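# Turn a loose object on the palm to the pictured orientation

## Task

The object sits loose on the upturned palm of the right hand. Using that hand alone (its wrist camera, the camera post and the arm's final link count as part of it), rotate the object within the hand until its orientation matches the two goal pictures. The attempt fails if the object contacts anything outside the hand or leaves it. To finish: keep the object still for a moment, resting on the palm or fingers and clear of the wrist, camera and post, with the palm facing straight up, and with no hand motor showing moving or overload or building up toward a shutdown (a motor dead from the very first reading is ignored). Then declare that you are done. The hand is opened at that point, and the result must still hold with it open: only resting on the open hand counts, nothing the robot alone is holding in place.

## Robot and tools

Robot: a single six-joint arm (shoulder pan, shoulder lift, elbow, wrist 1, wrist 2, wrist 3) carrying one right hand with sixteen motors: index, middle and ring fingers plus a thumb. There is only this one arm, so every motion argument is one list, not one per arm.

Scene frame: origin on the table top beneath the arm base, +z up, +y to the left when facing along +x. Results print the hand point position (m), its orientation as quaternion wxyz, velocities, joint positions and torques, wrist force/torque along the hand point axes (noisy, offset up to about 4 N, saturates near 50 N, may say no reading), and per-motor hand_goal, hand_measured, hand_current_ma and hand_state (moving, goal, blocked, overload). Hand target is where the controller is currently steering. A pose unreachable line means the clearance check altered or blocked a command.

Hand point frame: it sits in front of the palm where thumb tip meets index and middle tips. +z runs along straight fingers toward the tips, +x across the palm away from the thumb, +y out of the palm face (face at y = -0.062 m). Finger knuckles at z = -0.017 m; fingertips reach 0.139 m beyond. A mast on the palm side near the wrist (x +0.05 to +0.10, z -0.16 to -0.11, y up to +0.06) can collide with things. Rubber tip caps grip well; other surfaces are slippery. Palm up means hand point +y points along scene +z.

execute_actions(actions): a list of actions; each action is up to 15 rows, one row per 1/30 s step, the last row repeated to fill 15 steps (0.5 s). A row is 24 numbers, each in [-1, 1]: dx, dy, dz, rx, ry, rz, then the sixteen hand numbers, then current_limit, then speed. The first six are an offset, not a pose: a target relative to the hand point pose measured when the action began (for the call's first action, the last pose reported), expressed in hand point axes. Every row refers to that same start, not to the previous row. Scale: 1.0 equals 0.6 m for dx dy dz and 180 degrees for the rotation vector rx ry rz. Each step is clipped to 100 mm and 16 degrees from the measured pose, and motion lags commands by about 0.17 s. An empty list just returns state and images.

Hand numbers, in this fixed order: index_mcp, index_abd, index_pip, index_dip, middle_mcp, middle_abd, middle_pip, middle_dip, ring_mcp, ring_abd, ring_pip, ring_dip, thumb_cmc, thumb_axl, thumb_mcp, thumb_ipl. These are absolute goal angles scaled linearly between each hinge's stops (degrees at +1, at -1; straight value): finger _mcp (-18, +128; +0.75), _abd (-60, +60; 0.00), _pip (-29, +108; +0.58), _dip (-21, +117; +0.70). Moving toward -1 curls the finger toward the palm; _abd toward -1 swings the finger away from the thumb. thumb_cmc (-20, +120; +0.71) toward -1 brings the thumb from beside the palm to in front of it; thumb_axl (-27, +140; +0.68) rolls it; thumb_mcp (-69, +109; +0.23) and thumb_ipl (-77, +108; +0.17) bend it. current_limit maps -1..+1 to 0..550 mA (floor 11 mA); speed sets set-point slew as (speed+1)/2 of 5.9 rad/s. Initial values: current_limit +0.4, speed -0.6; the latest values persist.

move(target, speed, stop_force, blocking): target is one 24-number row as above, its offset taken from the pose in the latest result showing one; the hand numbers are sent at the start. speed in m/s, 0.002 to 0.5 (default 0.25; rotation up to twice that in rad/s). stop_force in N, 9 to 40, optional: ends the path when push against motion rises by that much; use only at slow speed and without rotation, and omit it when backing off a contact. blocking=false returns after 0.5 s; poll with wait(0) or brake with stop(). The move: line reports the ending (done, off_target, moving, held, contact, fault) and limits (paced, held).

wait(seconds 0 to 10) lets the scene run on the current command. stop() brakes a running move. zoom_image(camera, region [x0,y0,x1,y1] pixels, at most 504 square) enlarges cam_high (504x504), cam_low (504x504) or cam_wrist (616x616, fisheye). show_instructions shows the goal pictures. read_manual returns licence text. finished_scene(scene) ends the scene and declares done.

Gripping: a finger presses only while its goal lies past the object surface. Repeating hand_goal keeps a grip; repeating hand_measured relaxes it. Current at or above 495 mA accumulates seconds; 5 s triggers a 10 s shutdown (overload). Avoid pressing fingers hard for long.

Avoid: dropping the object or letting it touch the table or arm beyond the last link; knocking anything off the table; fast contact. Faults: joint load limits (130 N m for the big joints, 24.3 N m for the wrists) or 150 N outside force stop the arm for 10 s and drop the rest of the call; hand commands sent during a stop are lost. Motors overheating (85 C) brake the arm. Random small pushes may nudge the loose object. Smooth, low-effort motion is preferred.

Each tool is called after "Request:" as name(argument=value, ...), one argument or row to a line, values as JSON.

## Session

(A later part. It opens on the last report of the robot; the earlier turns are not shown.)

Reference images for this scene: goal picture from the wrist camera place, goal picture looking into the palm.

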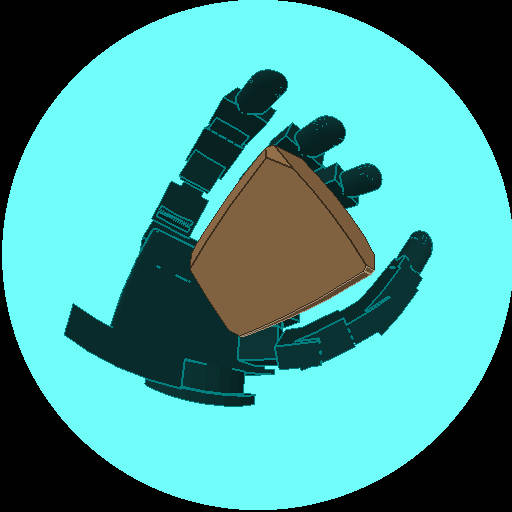

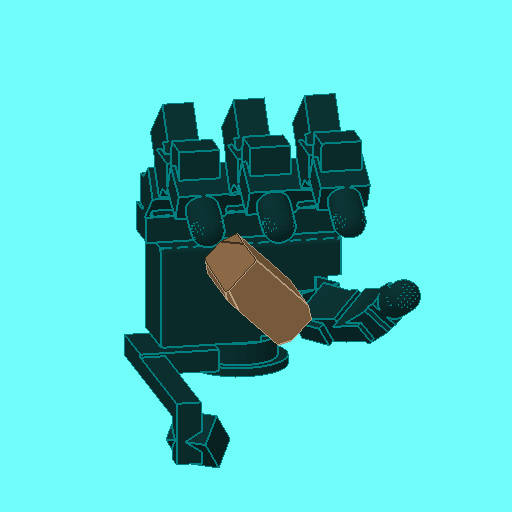

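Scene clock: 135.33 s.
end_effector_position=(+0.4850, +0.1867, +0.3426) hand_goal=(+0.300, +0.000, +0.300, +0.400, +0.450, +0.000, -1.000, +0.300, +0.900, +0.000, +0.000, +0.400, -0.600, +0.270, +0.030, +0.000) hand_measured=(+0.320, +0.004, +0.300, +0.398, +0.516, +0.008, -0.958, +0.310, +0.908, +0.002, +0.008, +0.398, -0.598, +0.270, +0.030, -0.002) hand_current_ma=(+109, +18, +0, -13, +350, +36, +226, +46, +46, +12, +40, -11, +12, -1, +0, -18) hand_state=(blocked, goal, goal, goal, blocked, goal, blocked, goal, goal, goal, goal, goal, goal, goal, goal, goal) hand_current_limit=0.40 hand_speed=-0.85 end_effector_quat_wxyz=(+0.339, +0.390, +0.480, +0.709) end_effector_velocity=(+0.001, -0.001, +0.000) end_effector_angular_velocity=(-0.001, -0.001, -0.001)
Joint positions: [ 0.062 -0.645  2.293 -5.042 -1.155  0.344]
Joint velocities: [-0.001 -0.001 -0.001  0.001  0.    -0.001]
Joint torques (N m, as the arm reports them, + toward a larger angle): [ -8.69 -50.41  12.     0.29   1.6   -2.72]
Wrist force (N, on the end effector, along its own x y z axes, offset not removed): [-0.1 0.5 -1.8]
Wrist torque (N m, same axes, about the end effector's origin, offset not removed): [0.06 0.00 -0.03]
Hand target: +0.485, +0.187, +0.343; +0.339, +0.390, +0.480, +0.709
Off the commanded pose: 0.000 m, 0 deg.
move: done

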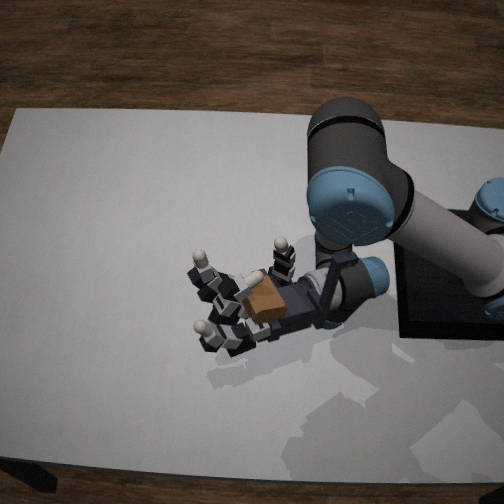

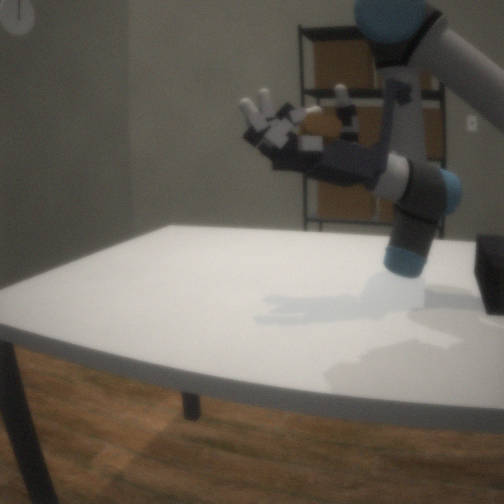

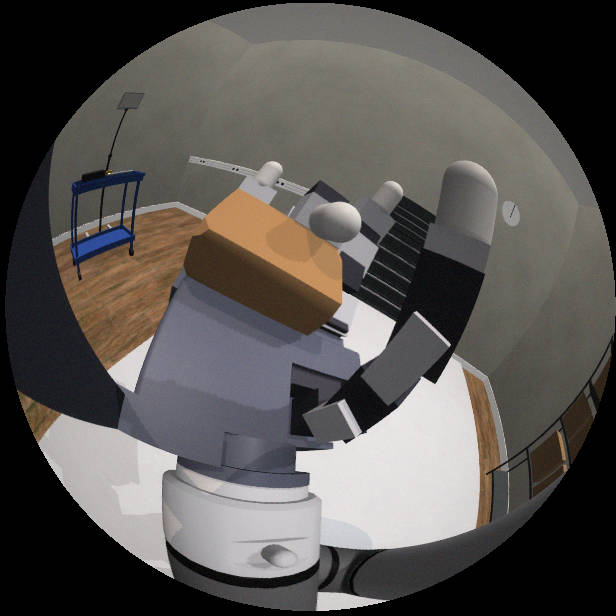

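Request:
move(
  target=[0,0,0,0,0,0.02,0.9,0,0,0.4,0.9,0,0,0.4,0.9,0,0,0.4,-0.6,0.27,0.03,0,0.4,-0.8],
  speed=0.05,
)

Request:
move(
  target=[0,0,0,0,0,0,0.55,0,0,0.4,0.45,0,0,0.4,0.45,0,0,0.4,-0.6,0.27,0.03,0,0.4,-0.8],
)

Scene clock: 145.17 s.
end_effector_position=(+0.4850, +0.1867, +0.3426) hand_goal=(+0.900, +0.000, +0.000, +0.400, +0.900, +0.000, +0.000, +0.400, +0.900, +0.000, +0.000, +0.400, -0.600, +0.270, +0.030, +0.000) hand_measured=(+0.908, +0.004, +0.006, +0.398, +0.908, +0.004, +0.000, +0.398, +0.908, +0.002, +0.008, +0.398, -0.598, +0.270, +0.030, -0.002) hand_current_ma=(+48, +18, +30, -13, +43, +17, -2, -14, +46, +12, +40, -11, +12, -1, +0, -18) hand_state=(goal, goal, goal, goal, goal, goal, goal, goal, goal, goal, goal, goal, goal, goal, goal, goal) hand_current_limit=0.40 hand_speed=-0.80 end_effector_quat_wxyz=(+0.317, +0.405, +0.467, +0.719) end_effector_velocity=(-0.001, -0.000, -0.000) end_effector_angular_velocity=(+0.000, +0.004, +0.001)
Joint positions: [ 0.076 -0.654  2.298 -5.037 -1.169  0.403]
Joint velocities: [-0.    -0.002  0.004  0.001  0.001  0.   ]
Joint torques (N m, as the arm reports them, + toward a larger angle): [  9.08 -50.66  13.14   0.44  -2.09   1.93]
Wrist force (N, on the end effector, along its own x y z axes, offset not removed): [1.2 -1.5 -2.0]
Wrist torque (N m, same axes, about the end effector's origin, offset not removed): [-0.06 -0.14 -0.13]
Hand target: +0.485, +0.187, +0.343; +0.317, +0.405, +0.467, +0.719
Off the commanded pose: 0.000 m, 0 deg.
move: done

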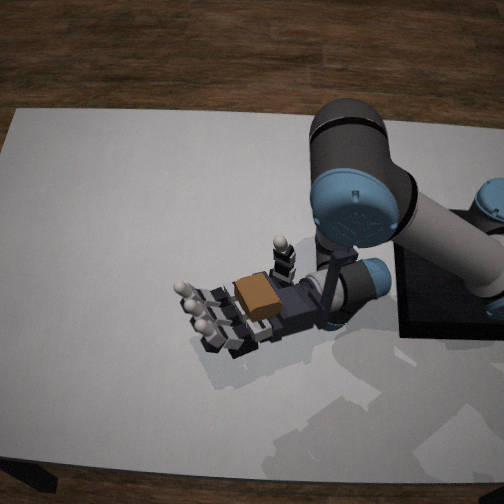

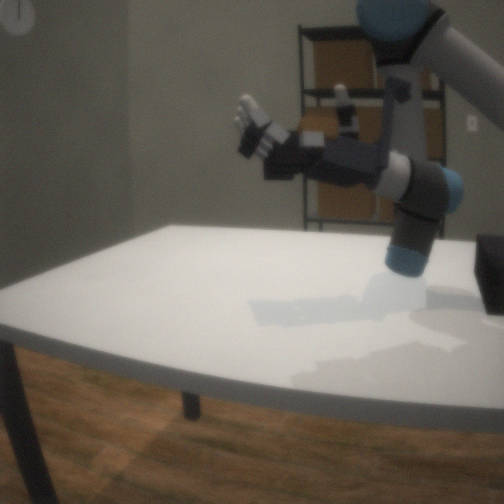

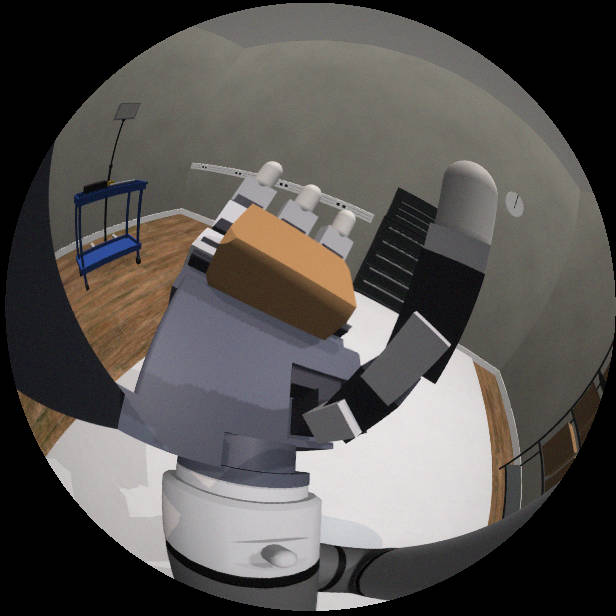

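Scene clock: 146.40 s.
end_effector_position=(+0.4850, +0.1867, +0.3426) hand_goal=(+0.550, +0.000, +0.000, +0.400, +0.450, +0.000, +0.000, +0.400, +0.450, +0.000, +0.000, +0.400, -0.600, +0.270, +0.030, +0.000) hand_measured=(+0.572, +0.004, +0.004, +0.398, +0.472, +0.004, +0.000, +0.398, +0.468, +0.002, +0.004, +0.398, -0.598, +0.270, +0.030, -0.002) hand_current_ma=(+123, +18, +26, -13, +122, +17, -1, -14, +106, +12, +24, -11, +12, -1, +0, -18) hand_state=(blocked, goal, goal, goal, blocked, goal, goal, goal, goal, goal, goal, goal, goal, goal, goal, goal) hand_current_limit=0.40 hand_speed=-0.80 end_effector_quat_wxyz=(+0.317, +0.405, +0.467, +0.719) end_effector_velocity=(-0.000, -0.000, -0.000) end_effector_angular_velocity=(+0.000, +0.001, -0.001)
Joint positions: [ 0.076 -0.654  2.298 -5.037 -1.169  0.403]
Joint velocities: [-0.     0.001  0.001 -0.001 -0.001 -0.   ]
Joint torques (N m, as the arm reports them, + toward a larger angle): [  9.09 -49.75  12.94   0.4   -2.05   2.06]
Wrist force (N, on the end effector, along its own x y z axes, offset not removed): [-1.3 -0.3 -0.8]
Wrist torque (N m, same axes, about the end effector's origin, offset not removed): [0.06 0.07 -0.20]
Hand target: +0.485, +0.187, +0.343; +0.317, +0.405, +0.467, +0.719
Off the commanded pose: 0.000 m, 0 deg.
move: done

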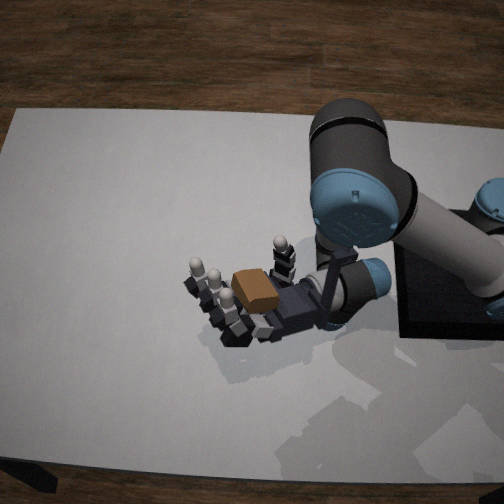

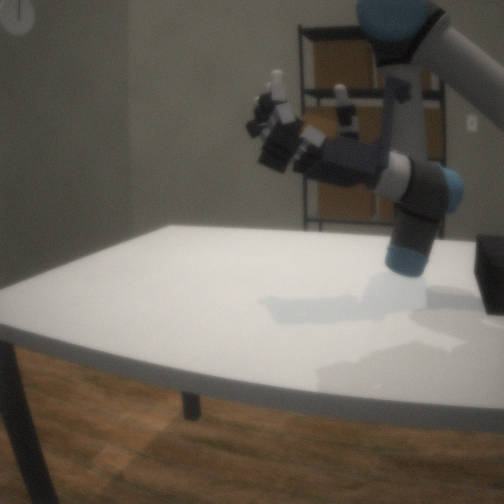

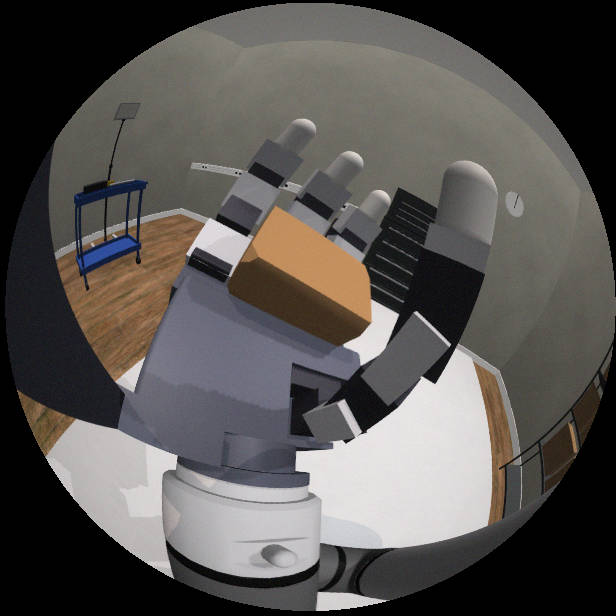

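Request:
move(
  target=[0,0,0,0,0,-0.1,0.55,0,-0.8,0.4,0.45,0,0,0.4,0.45,0,0,0.4,-0.6,0.27,0.03,0,0.4,-0.8],
  speed=0.12,
)

Request:
move(
  target=[0,0,0,0.17,0,0,0.8,0.3,-0.9,0.4,0.82,0,0.58,0,0.85,0,0.58,0,-0.6,0.27,0.03,0,0.4,-0.8],
  speed=0.08,
)

Scene clock: 155.83 s.
end_effector_position=(+0.4850, +0.1867, +0.3426) hand_goal=(+0.550, +0.000, -0.800, +0.400, +0.450, +0.000, +0.000, +0.400, +0.450, +0.000, +0.000, +0.400, -0.600, +0.270, +0.030, +0.000) hand_measured=(+0.568, +0.004, -0.798, +0.398, +0.472, +0.002, +0.000, +0.398, +0.468, +0.002, +0.004, +0.398, -0.598, +0.270, +0.030, -0.002) hand_current_ma=(+96, +14, +6, -13, +122, +14, -1, -14, +106, +12, +24, -11, +6, -1, +0, -18) hand_state=(goal, goal, goal, goal, blocked, goal, goal, goal, goal, goal, goal, goal, goal, goal, goal, goal) hand_current_limit=0.40 hand_speed=-0.80 end_effector_quat_wxyz=(+0.425, +0.327, +0.525, +0.661) end_effector_velocity=(-0.000, -0.000, -0.000) end_effector_angular_velocity=(-0.002, -0.001, -0.001)
Joint positions: [ 0.    -0.622  2.277 -5.056 -1.096  0.111]
Joint velocities: [-0.001 -0.     0.001 -0.001  0.001 -0.003]
Joint torques (N m, as the arm reports them, + toward a larger angle): [ -6.49 -24.47 -10.26  -2.89   2.15  -2.84]
Wrist force (N, on the end effector, along its own x y z axes, offset not removed): [0.2 0.6 -1.4]
Wrist torque (N m, same axes, about the end effector's origin, offset not removed): [0.04 0.05 -0.09]
Hand target: +0.485, +0.187, +0.343; +0.425, +0.327, +0.525, +0.661
Off the commanded pose: 0.000 m, 0 deg.
move: done

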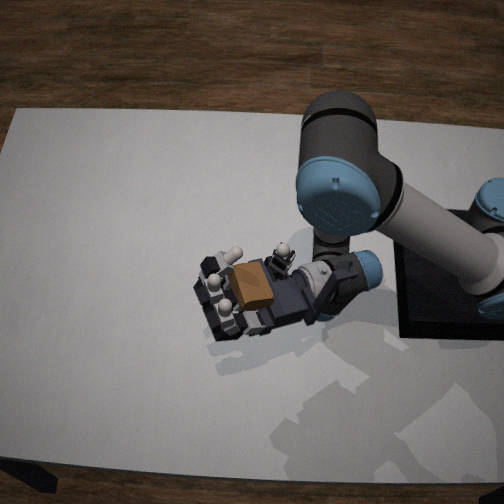

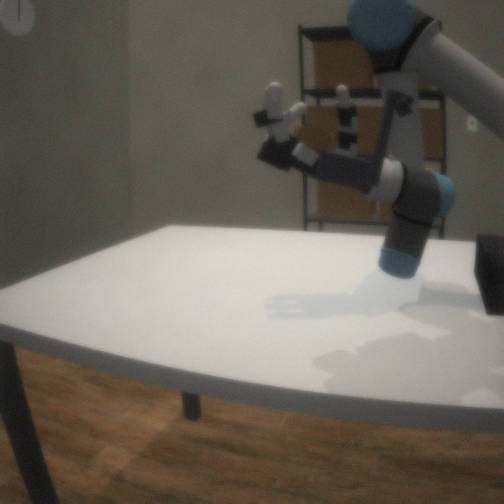

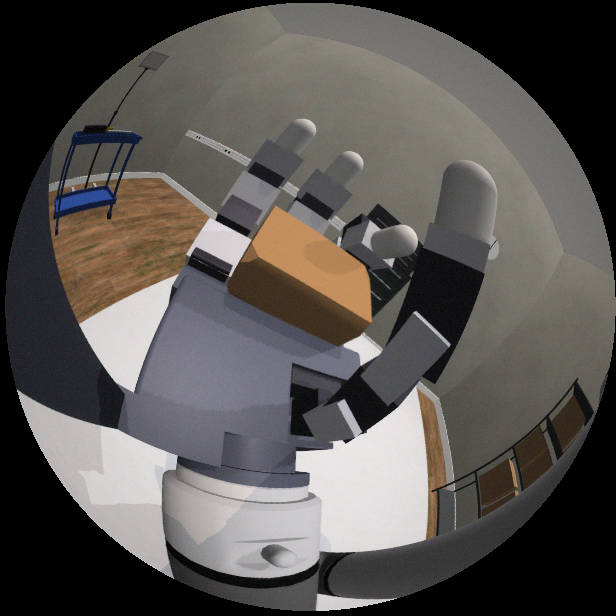

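Scene clock: 159.57 s.
end_effector_position=(+0.4850, +0.1867, +0.3425) hand_goal=(+0.800, +0.300, -0.900, +0.400, +0.820, +0.000, +0.580, +0.000, +0.850, +0.000, +0.580, +0.000, -0.600, +0.270, +0.030, +0.000) hand_measured=(+0.808, +0.296, -0.898, +0.398, +0.832, +0.002, +0.580, +0.004, +0.858, +0.002, +0.580, +0.004, -0.600, +0.270, +0.028, -0.002) hand_current_ma=(+44, -14, +7, -13, +63, +13, +2, +20, +49, +12, +2, +18, +5, -1, -10, -18) hand_state=(goal, goal, goal, goal, goal, goal, goal, goal, goal, goal, goal, goal, goal, goal, goal, goal) hand_current_limit=0.40 hand_speed=-0.80 end_effector_quat_wxyz=(+0.324, +0.428, +0.680, +0.499) end_effector_velocity=(+0.001, +0.000, -0.000) end_effector_angular_velocity=(-0.007, +0.017, +0.001)
Joint positions: [-0.071 -1.076  2.633 -4.348 -1.044 -0.193]
Joint velocities: [-0.    -0.024  0.005  0.04  -0.002 -0.01 ]
Joint torques (N m, as the arm reports them, + toward a larger angle): [ -9.32 -39.35   8.44  -0.94  -1.7   -2.84]
Wrist force (N, on the end effector, along its own x y z axes, offset not removed): [-0.5 1.3 -1.8]
Wrist torque (N m, same axes, about the end effector's origin, offset not removed): [0.48 0.04 -0.10]
Hand target: +0.485, +0.187, +0.343; +0.324, +0.428, +0.681, +0.499
Off the commanded pose: 0.000 m, 0 deg.
move: done

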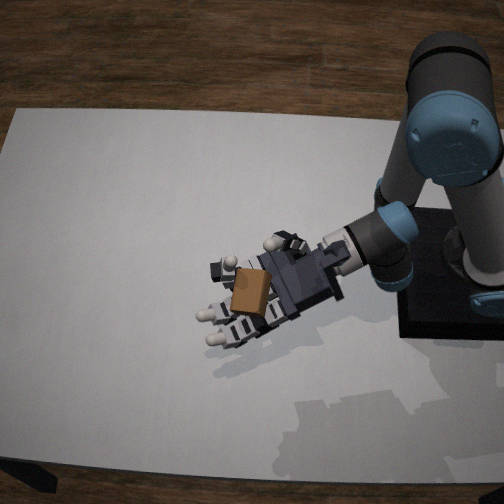

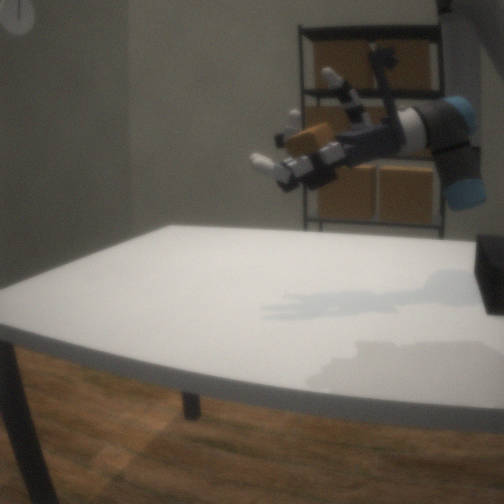

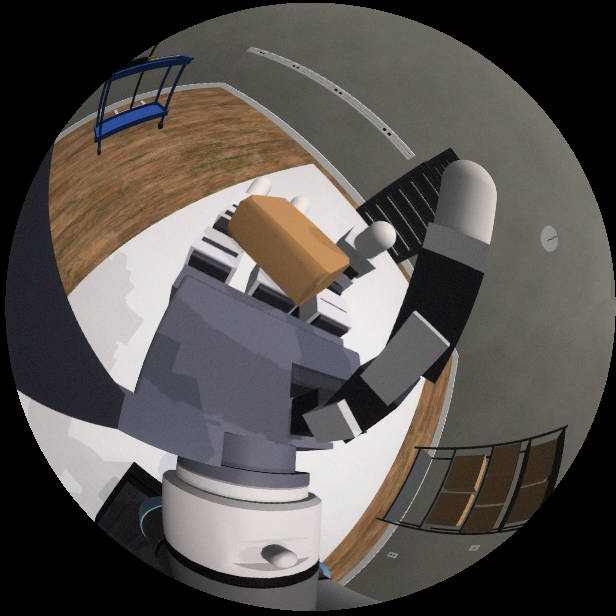

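Request:
move(
  target=[0,0,0,0,0,0.04,0.8,0.3,-0.9,0.4,0.82,0,0.58,-0.2,0.85,0,0.58,-0.2,-0.6,0.27,0.03,0,0.4,-0.8],
  speed=0.05,
)

Request:
zoom_image(
  camera="cam_high",
  region=[180, 220, 330, 370],
)

Scene clock: 166.77 s.
end_effector_position=(+0.4850, +0.1867, +0.3425) hand_goal=(+0.800, +0.300, -0.900, +0.400, +0.820, +0.000, +0.580, -0.200, +0.850, +0.000, +0.580, -0.200, -0.600, +0.270, +0.030, +0.000) hand_measured=(+0.808, +0.296, -0.898, +0.398, +0.836, +0.002, +0.582, -0.194, +0.858, +0.002, +0.580, -0.196, -0.600, +0.270, +0.028, -0.002) hand_current_ma=(+44, -14, +7, -13, +86, +13, +14, +30, +51, +12, +2, +19, +5, -1, -11, -18) hand_state=(goal, goal, goal, goal, goal, goal, goal, goal, goal, goal, goal, goal, goal, goal, goal, goal) hand_current_limit=0.40 hand_speed=-0.80 end_effector_quat_wxyz=(+0.293, +0.469, +0.652, +0.518) end_effector_velocity=(-0.000, -0.000, +0.001) end_effector_angular_velocity=(+0.013, +0.003, -0.005)
Joint positions: [-0.033 -1.09   2.63  -4.338 -1.08  -0.054]
Joint velocities: [ 0.005 -0.002 -0.001 -0.001 -0.005  0.017]
Joint torques (N m, as the arm reports them, + toward a larger angle): [  8.67 -38.73 -16.35  -1.1   -1.71   2.27]
Wrist force (N, on the end effector, along its own x y z axes, offset not removed): [0.7 -1.5 -2.0]
Wrist torque (N m, same axes, about the end effector's origin, offset not removed): [-0.06 -0.16 -0.24]
Hand target: +0.485, +0.187, +0.343; +0.292, +0.469, +0.652, +0.519
Off the commanded pose: 0.000 m, 0 deg.
move: done

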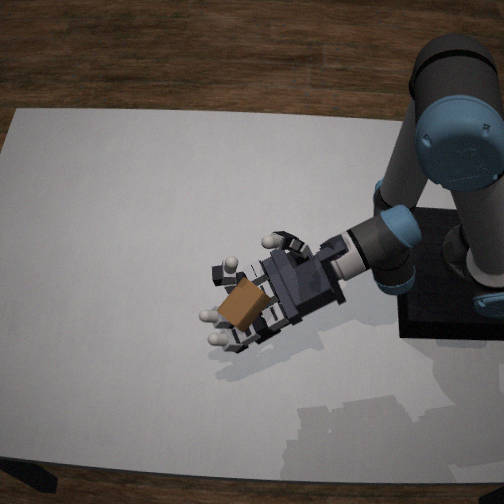

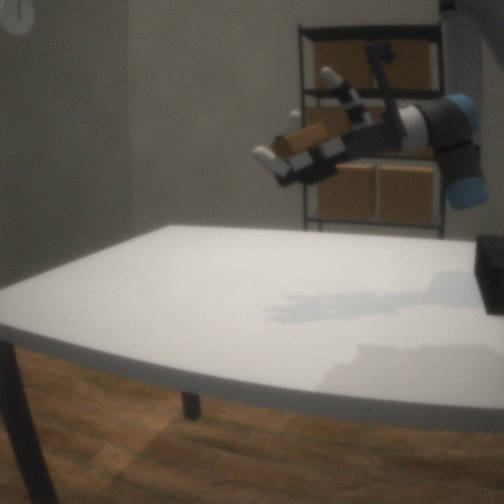

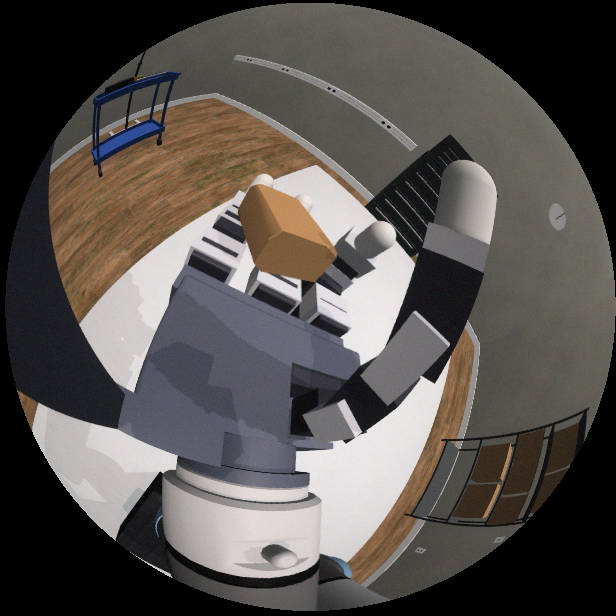

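Region (180, 220, 330, 370) of cam_high's 504x504 image, scaled by 3.360, with more detail than that image has.

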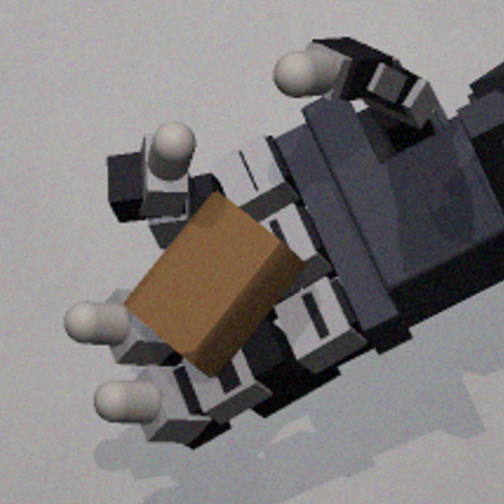

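Request:
move(
  target=[0,0,0,-0.095,0,0,0.35,0,0.5,0.4,0.3,0,0.58,0.2,0.26,0,0.58,0.2,-0.6,0.27,0.03,0,0.4,-0.88],
  speed=0.08,
)

Scene clock: 176.50 s.
end_effector_position=(+0.4850, +0.1867, +0.3425) hand_goal=(+0.350, +0.000, +0.500, +0.400, +0.300, +0.000, +0.580, +0.200, +0.260, +0.000, +0.580, +0.200, -0.600, +0.270, +0.030, +0.000) hand_measured=(+0.370, +0.004, +0.500, +0.398, +0.326, +0.002, +0.582, +0.198, +0.282, +0.002, +0.580, +0.198, -0.600, +0.270, +0.028, -0.002) hand_current_ma=(+111, +16, +0, -12, +137, +13, +14, -13, +128, +12, +2, -12, +5, -1, -11, -18) hand_state=(blocked, goal, goal, goal, blocked, goal, goal, goal, blocked, goal, goal, goal, goal, goal, goal, goal) hand_current_limit=0.40 hand_speed=-0.88 end_effector_quat_wxyz=(+0.359, +0.420, +0.568, +0.610) end_effector_velocity=(+0.001, +0.000, -0.000) end_effector_angular_velocity=(+0.000, -0.000, +0.001)
Joint positions: [ 0.02  -0.776  2.461 -4.822 -1.141  0.106]
Joint velocities: [ 0.001  0.    -0.002  0.001  0.     0.   ]
Joint torques (N m, as the arm reports them, + toward a larger angle): [  9.27 -21.44  -9.57  -3.72  -1.88   2.09]
Wrist force (N, on the end effector, along its own x y z axes, offset not removed): [-2.0 -0.2 -3.2]
Wrist torque (N m, same axes, about the end effector's origin, offset not removed): [0.28 0.19 -0.29]
Hand target: +0.485, +0.187, +0.343; +0.359, +0.420, +0.568, +0.610
Off the commanded pose: 0.000 m, 0 deg.
move: done

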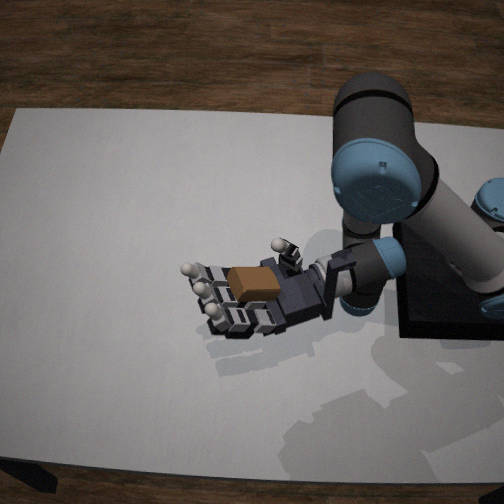

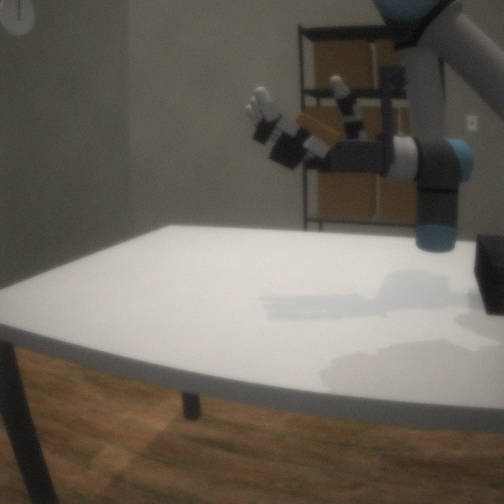

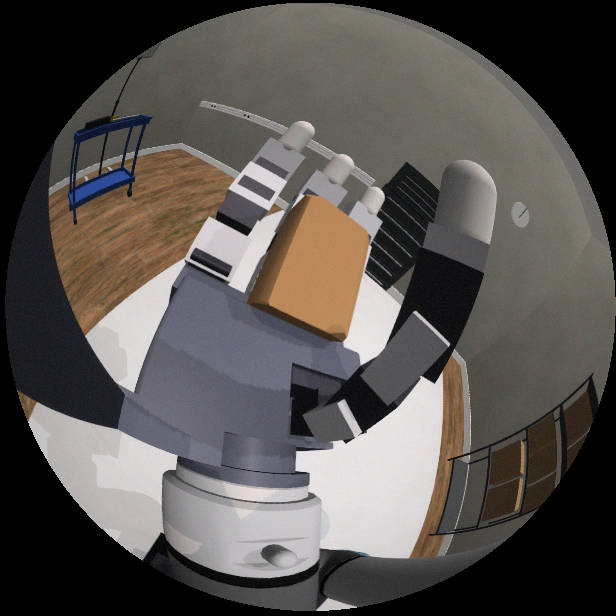

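Request:
move(
  target=[0,0,0,0,0,-0.033,-0.45,0,0.58,0.7,-0.45,0,0.58,0.7,0.26,0,0.58,0.2,-0.7,0.68,0.23,0.17,0.4,-0.92],
  speed=0.05,
)

Scene clock: 186.90 s.
end_effector_position=(+0.4850, +0.1867, +0.3425) hand_goal=(-0.450, +0.000, +0.580, +0.700, -0.450, +0.000, +0.580, +0.700, +0.260, +0.000, +0.580, +0.200, -0.700, +0.680, +0.230, +0.170) hand_measured=(-0.442, +0.004, +0.580, +0.698, -0.442, +0.002, +0.584, +0.700, +0.282, +0.002, +0.580, +0.198, -0.698, +0.678, +0.228, +0.168) hand_current_ma=(+47, +14, +0, -12, +40, +7, +19, -2, +127, +12, +2, -12, +6, -14, -15, -14) hand_state=(goal, goal, goal, goal, goal, goal, goal, goal, blocked, goal, goal, goal, goal, goal, goal, goal) hand_current_limit=0.40 hand_speed=-0.92 end_effector_quat_wxyz=(+0.390, +0.390, +0.589, +0.590) end_effector_velocity=(-0.000, +0.000, -0.000) end_effector_angular_velocity=(-0.000, -0.001, +0.001)
Joint positions: [-0.01  -0.765  2.46  -4.831 -1.11   0.002]
Joint velocities: [ 0.     0.001 -0.001 -0.001  0.001 -0.   ]
Joint torques (N m, as the arm reports them, + toward a larger angle): [ -8.09 -21.52  -8.65  -3.34   2.21  -2.51]
Wrist force (N, on the end effector, along its own x y z axes, offset not removed): [0.8 0.4 -0.5]
Wrist torque (N m, same axes, about the end effector's origin, offset not removed): [0.00 -0.11 -0.05]
Hand target: +0.485, +0.187, +0.343; +0.390, +0.390, +0.589, +0.590
Off the commanded pose: 0.000 m, 0 deg.
move: done

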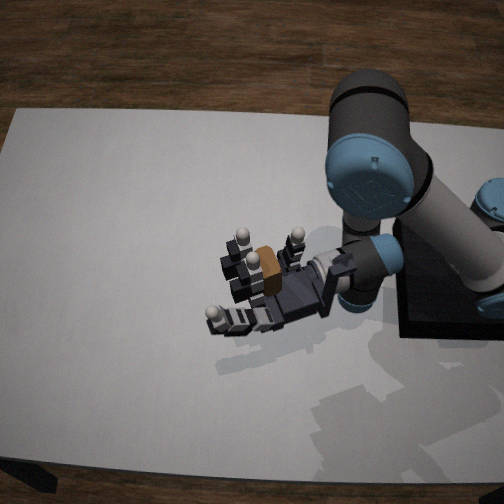

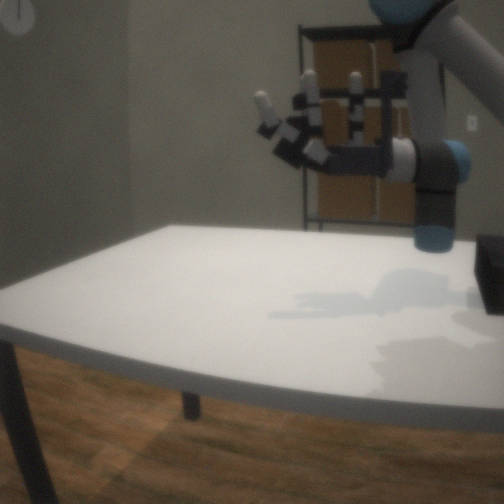

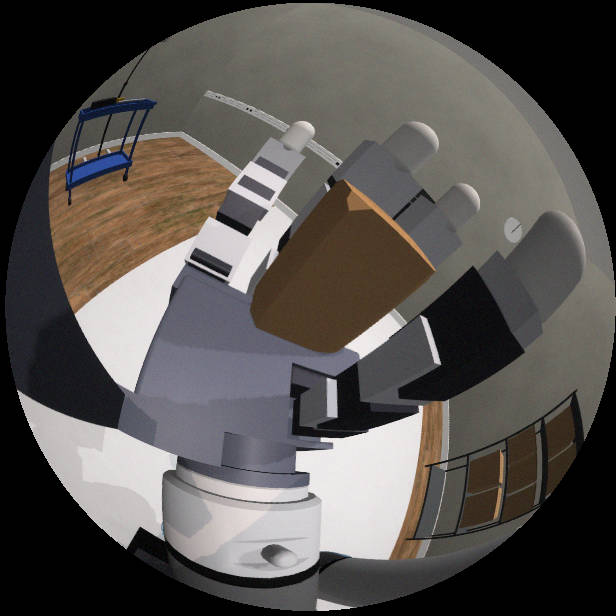

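Request:
move(
  target=[0,0,0,0,0,0,-0.58,0,0.9,0.7,-0.58,0,0.9,0.7,0.26,0,0.58,0.2,-0.7,0.68,0.23,0.17,0.4,-0.9],
)

Request:
move(
  target=[0,0,0,0,0,0,0.8,0,0.3,0.3,-0.45,0,0.7,0.7,0.26,0,0.58,0.2,-0.7,0.68,0.23,0.17,0.4,-0.6],
)

Request:
move(
  target=[0,0,0,0,0,0,0.8,-0.5,-1,-0.4,-0.45,0,0.7,0.7,0.26,0,0.58,0.2,-0.7,0.68,0.23,0.17,0.4,-0.6],
)

Scene clock: 199.93 s.
end_effector_position=(+0.4850, +0.1867, +0.3425) hand_goal=(-0.580, +0.000, +0.900, +0.700, -0.580, +0.000, +0.900, +0.700, +0.260, +0.000, +0.580, +0.200, -0.700, +0.680, +0.230, +0.170) hand_measured=(-0.574, +0.004, +0.898, +0.698, -0.574, +0.002, +0.898, +0.700, +0.282, +0.002, +0.580, +0.198, -0.698, +0.678, +0.228, +0.168) hand_current_ma=(+32, +14, -9, -12, +36, +7, -9, -2, +127, +12, +2, -12, +6, -14, -15, -14) hand_state=(goal, goal, goal, goal, goal, goal, goal, goal, blocked, goal, goal, goal, goal, goal, goal, goal) hand_current_limit=0.40 hand_speed=-0.90 end_effector_quat_wxyz=(+0.390, +0.390, +0.589, +0.590) end_effector_velocity=(-0.001, +0.000, -0.001) end_effector_angular_velocity=(+0.000, +0.003, -0.000)
Joint positions: [-0.01  -0.765  2.46  -4.831 -1.11   0.002]
Joint velocities: [ 0.     0.001  0.003 -0.001 -0.001  0.   ]
Joint torques (N m, as the arm reports them, + toward a larger angle): [ -6.85 -23.37  -3.65  -1.7    1.    -2.38]
Wrist force (N, on the end effector, along its own x y z axes, offset not removed): [-0.9 3.8 -1.4]
Wrist torque (N m, same axes, about the end effector's origin, offset not removed): [0.45 0.10 -0.15]
Hand target: +0.485, +0.187, +0.343; +0.390, +0.390, +0.589, +0.590
Off the commanded pose: 0.000 m, 0 deg.
move: done

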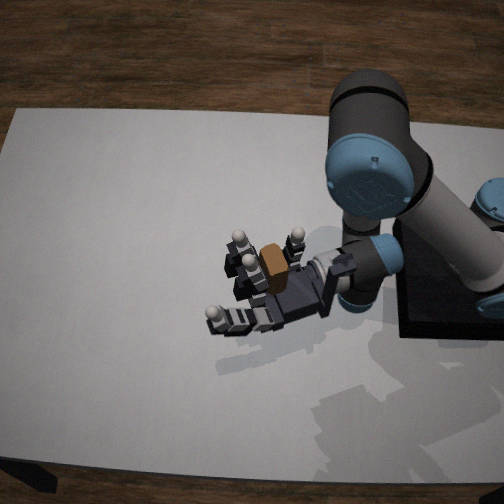

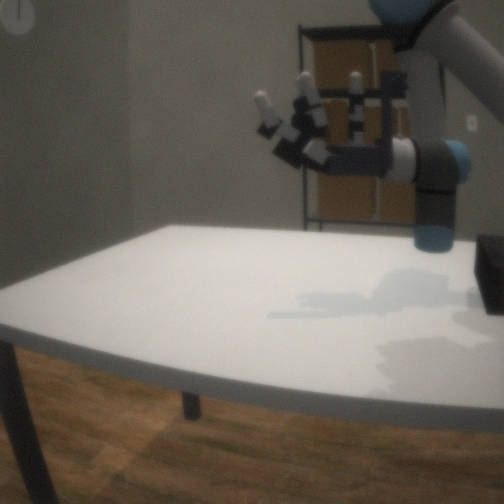

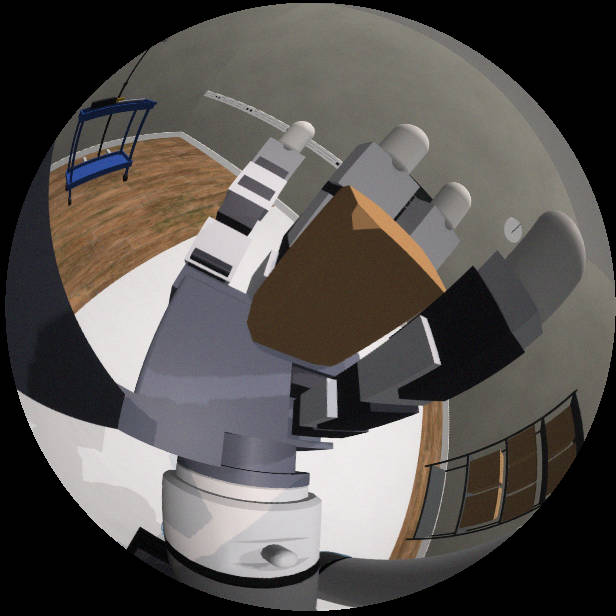

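Scene clock: 201.70 s.
end_effector_position=(+0.4850, +0.1867, +0.3425) hand_goal=(+0.800, +0.000, +0.300, +0.300, -0.450, +0.000, +0.700, +0.700, +0.260, +0.000, +0.580, +0.200, -0.700, +0.680, +0.230, +0.170) hand_measured=(+0.810, +0.004, +0.304, +0.302, -0.450, +0.002, +0.704, +0.700, +0.282, +0.002, +0.580, +0.198, -0.698, +0.678, +0.228, +0.168) hand_current_ma=(+54, +14, +26, +14, +5, +7, +23, -2, +127, +12, +2, -12, +6, -14, -15, -14) hand_state=(goal, goal, goal, goal, goal, goal, goal, goal, blocked, goal, goal, goal, goal, goal, goal, goal) hand_current_limit=0.40 hand_speed=-0.60 end_effector_quat_wxyz=(+0.390, +0.390, +0.589, +0.590) end_effector_velocity=(-0.000, +0.000, -0.000) end_effector_angular_velocity=(-0.000, +0.000, +0.000)
Joint positions: [-0.01  -0.765  2.46  -4.831 -1.11   0.002]
Joint velocities: [ 0.  0.  0. -0. -0. -0.]
Joint torques (N m, as the arm reports them, + toward a larger angle): [ -7.42 -24.69  -1.71  -1.79   1.02  -2.3 ]
Wrist force (N, on the end effector, along its own x y z axes, offset not removed): [-0.1 0.9 -1.1]
Wrist torque (N m, same axes, about the end effector's origin, offset not removed): [0.03 -0.01 -0.22]
Hand target: +0.485, +0.187, +0.343; +0.390, +0.390, +0.589, +0.590
Off the commanded pose: 0.000 m, 0 deg.
move: done

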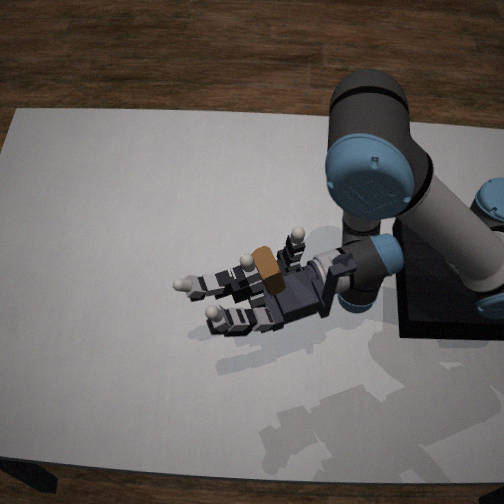

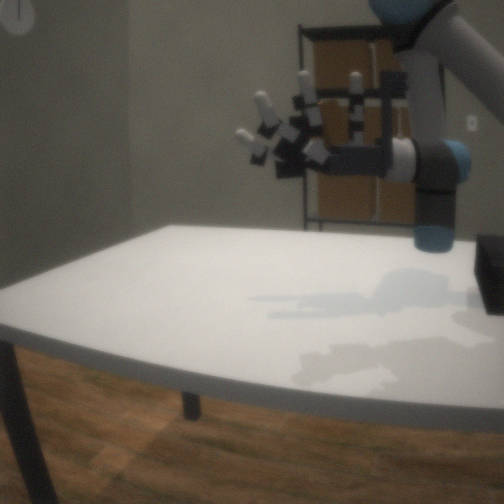

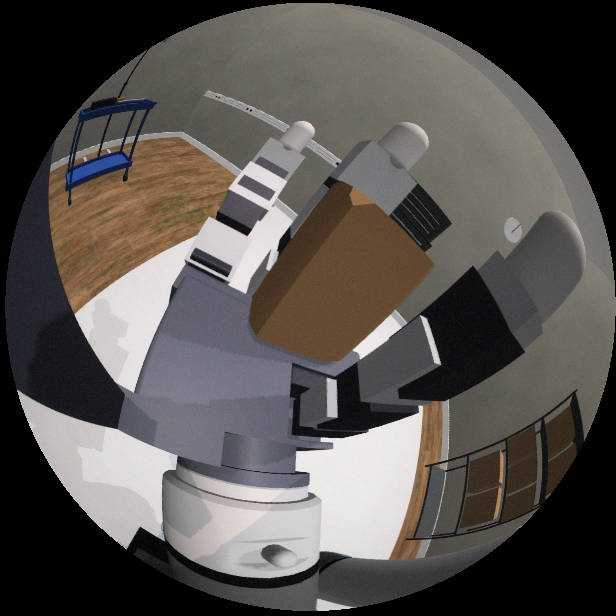

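Scene clock: 203.33 s.
end_effector_position=(+0.4850, +0.1867, +0.3425) hand_goal=(+0.800, -0.500, -1.000, -0.400, -0.450, +0.000, +0.700, +0.700, +0.260, +0.000, +0.580, +0.200, -0.700, +0.680, +0.230, +0.170) hand_measured=(+0.810, -0.496, -0.998, -0.398, -0.450, +0.002, +0.704, +0.700, +0.282, +0.002, +0.580, +0.198, -0.698, +0.678, +0.228, +0.168) hand_current_ma=(+56, +14, +9, +11, +5, +7, +23, -2, +127, +12, +2, -12, +6, -14, -15, -14) hand_state=(goal, goal, goal, goal, goal, goal, goal, goal, blocked, goal, goal, goal, goal, goal, goal, goal) hand_current_limit=0.40 hand_speed=-0.60 end_effector_quat_wxyz=(+0.390, +0.390, +0.589, +0.590) end_effector_velocity=(-0.000, -0.000, +0.000) end_effector_angular_velocity=(-0.000, -0.001, -0.001)
Joint positions: [-0.01  -0.765  2.46  -4.831 -1.11   0.002]
Joint velocities: [-0.    -0.001  0.    -0.    -0.001 -0.   ]
Joint torques (N m, as the arm reports them, + toward a larger angle): [ -6.74 -24.93  -3.43  -1.57   1.14  -2.25]
Wrist force (N, on the end effector, along its own x y z axes, offset not removed): [-4.3 0.8 -0.8]
Wrist torque (N m, same axes, about the end effector's origin, offset not removed): [0.09 0.53 -0.46]
Hand target: +0.485, +0.187, +0.343; +0.390, +0.390, +0.589, +0.590
Off the commanded pose: 0.000 m, 0 deg.
move: done

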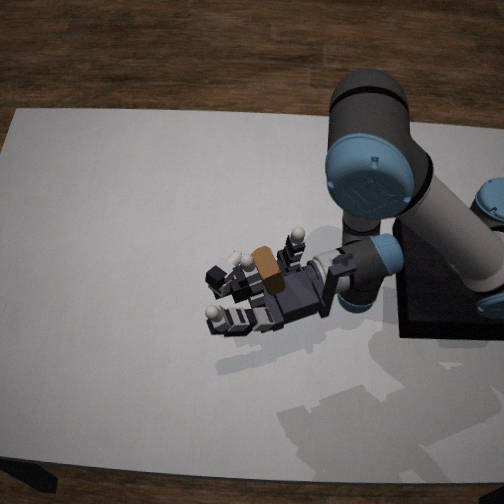

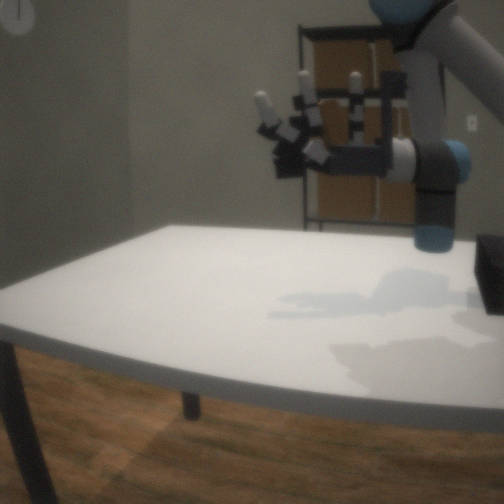

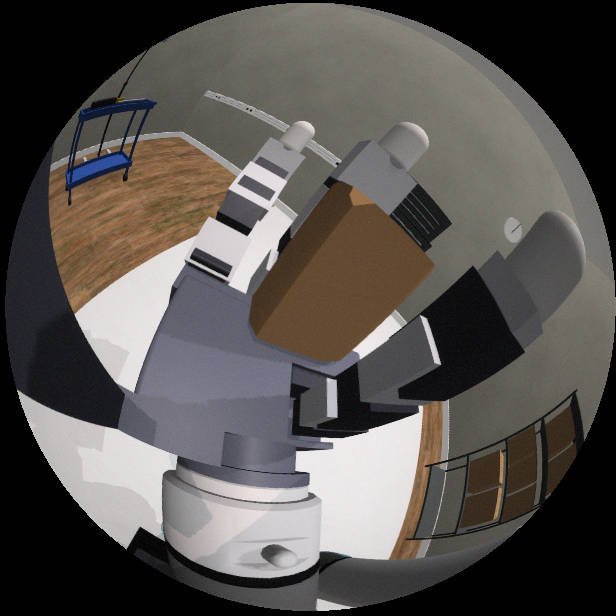

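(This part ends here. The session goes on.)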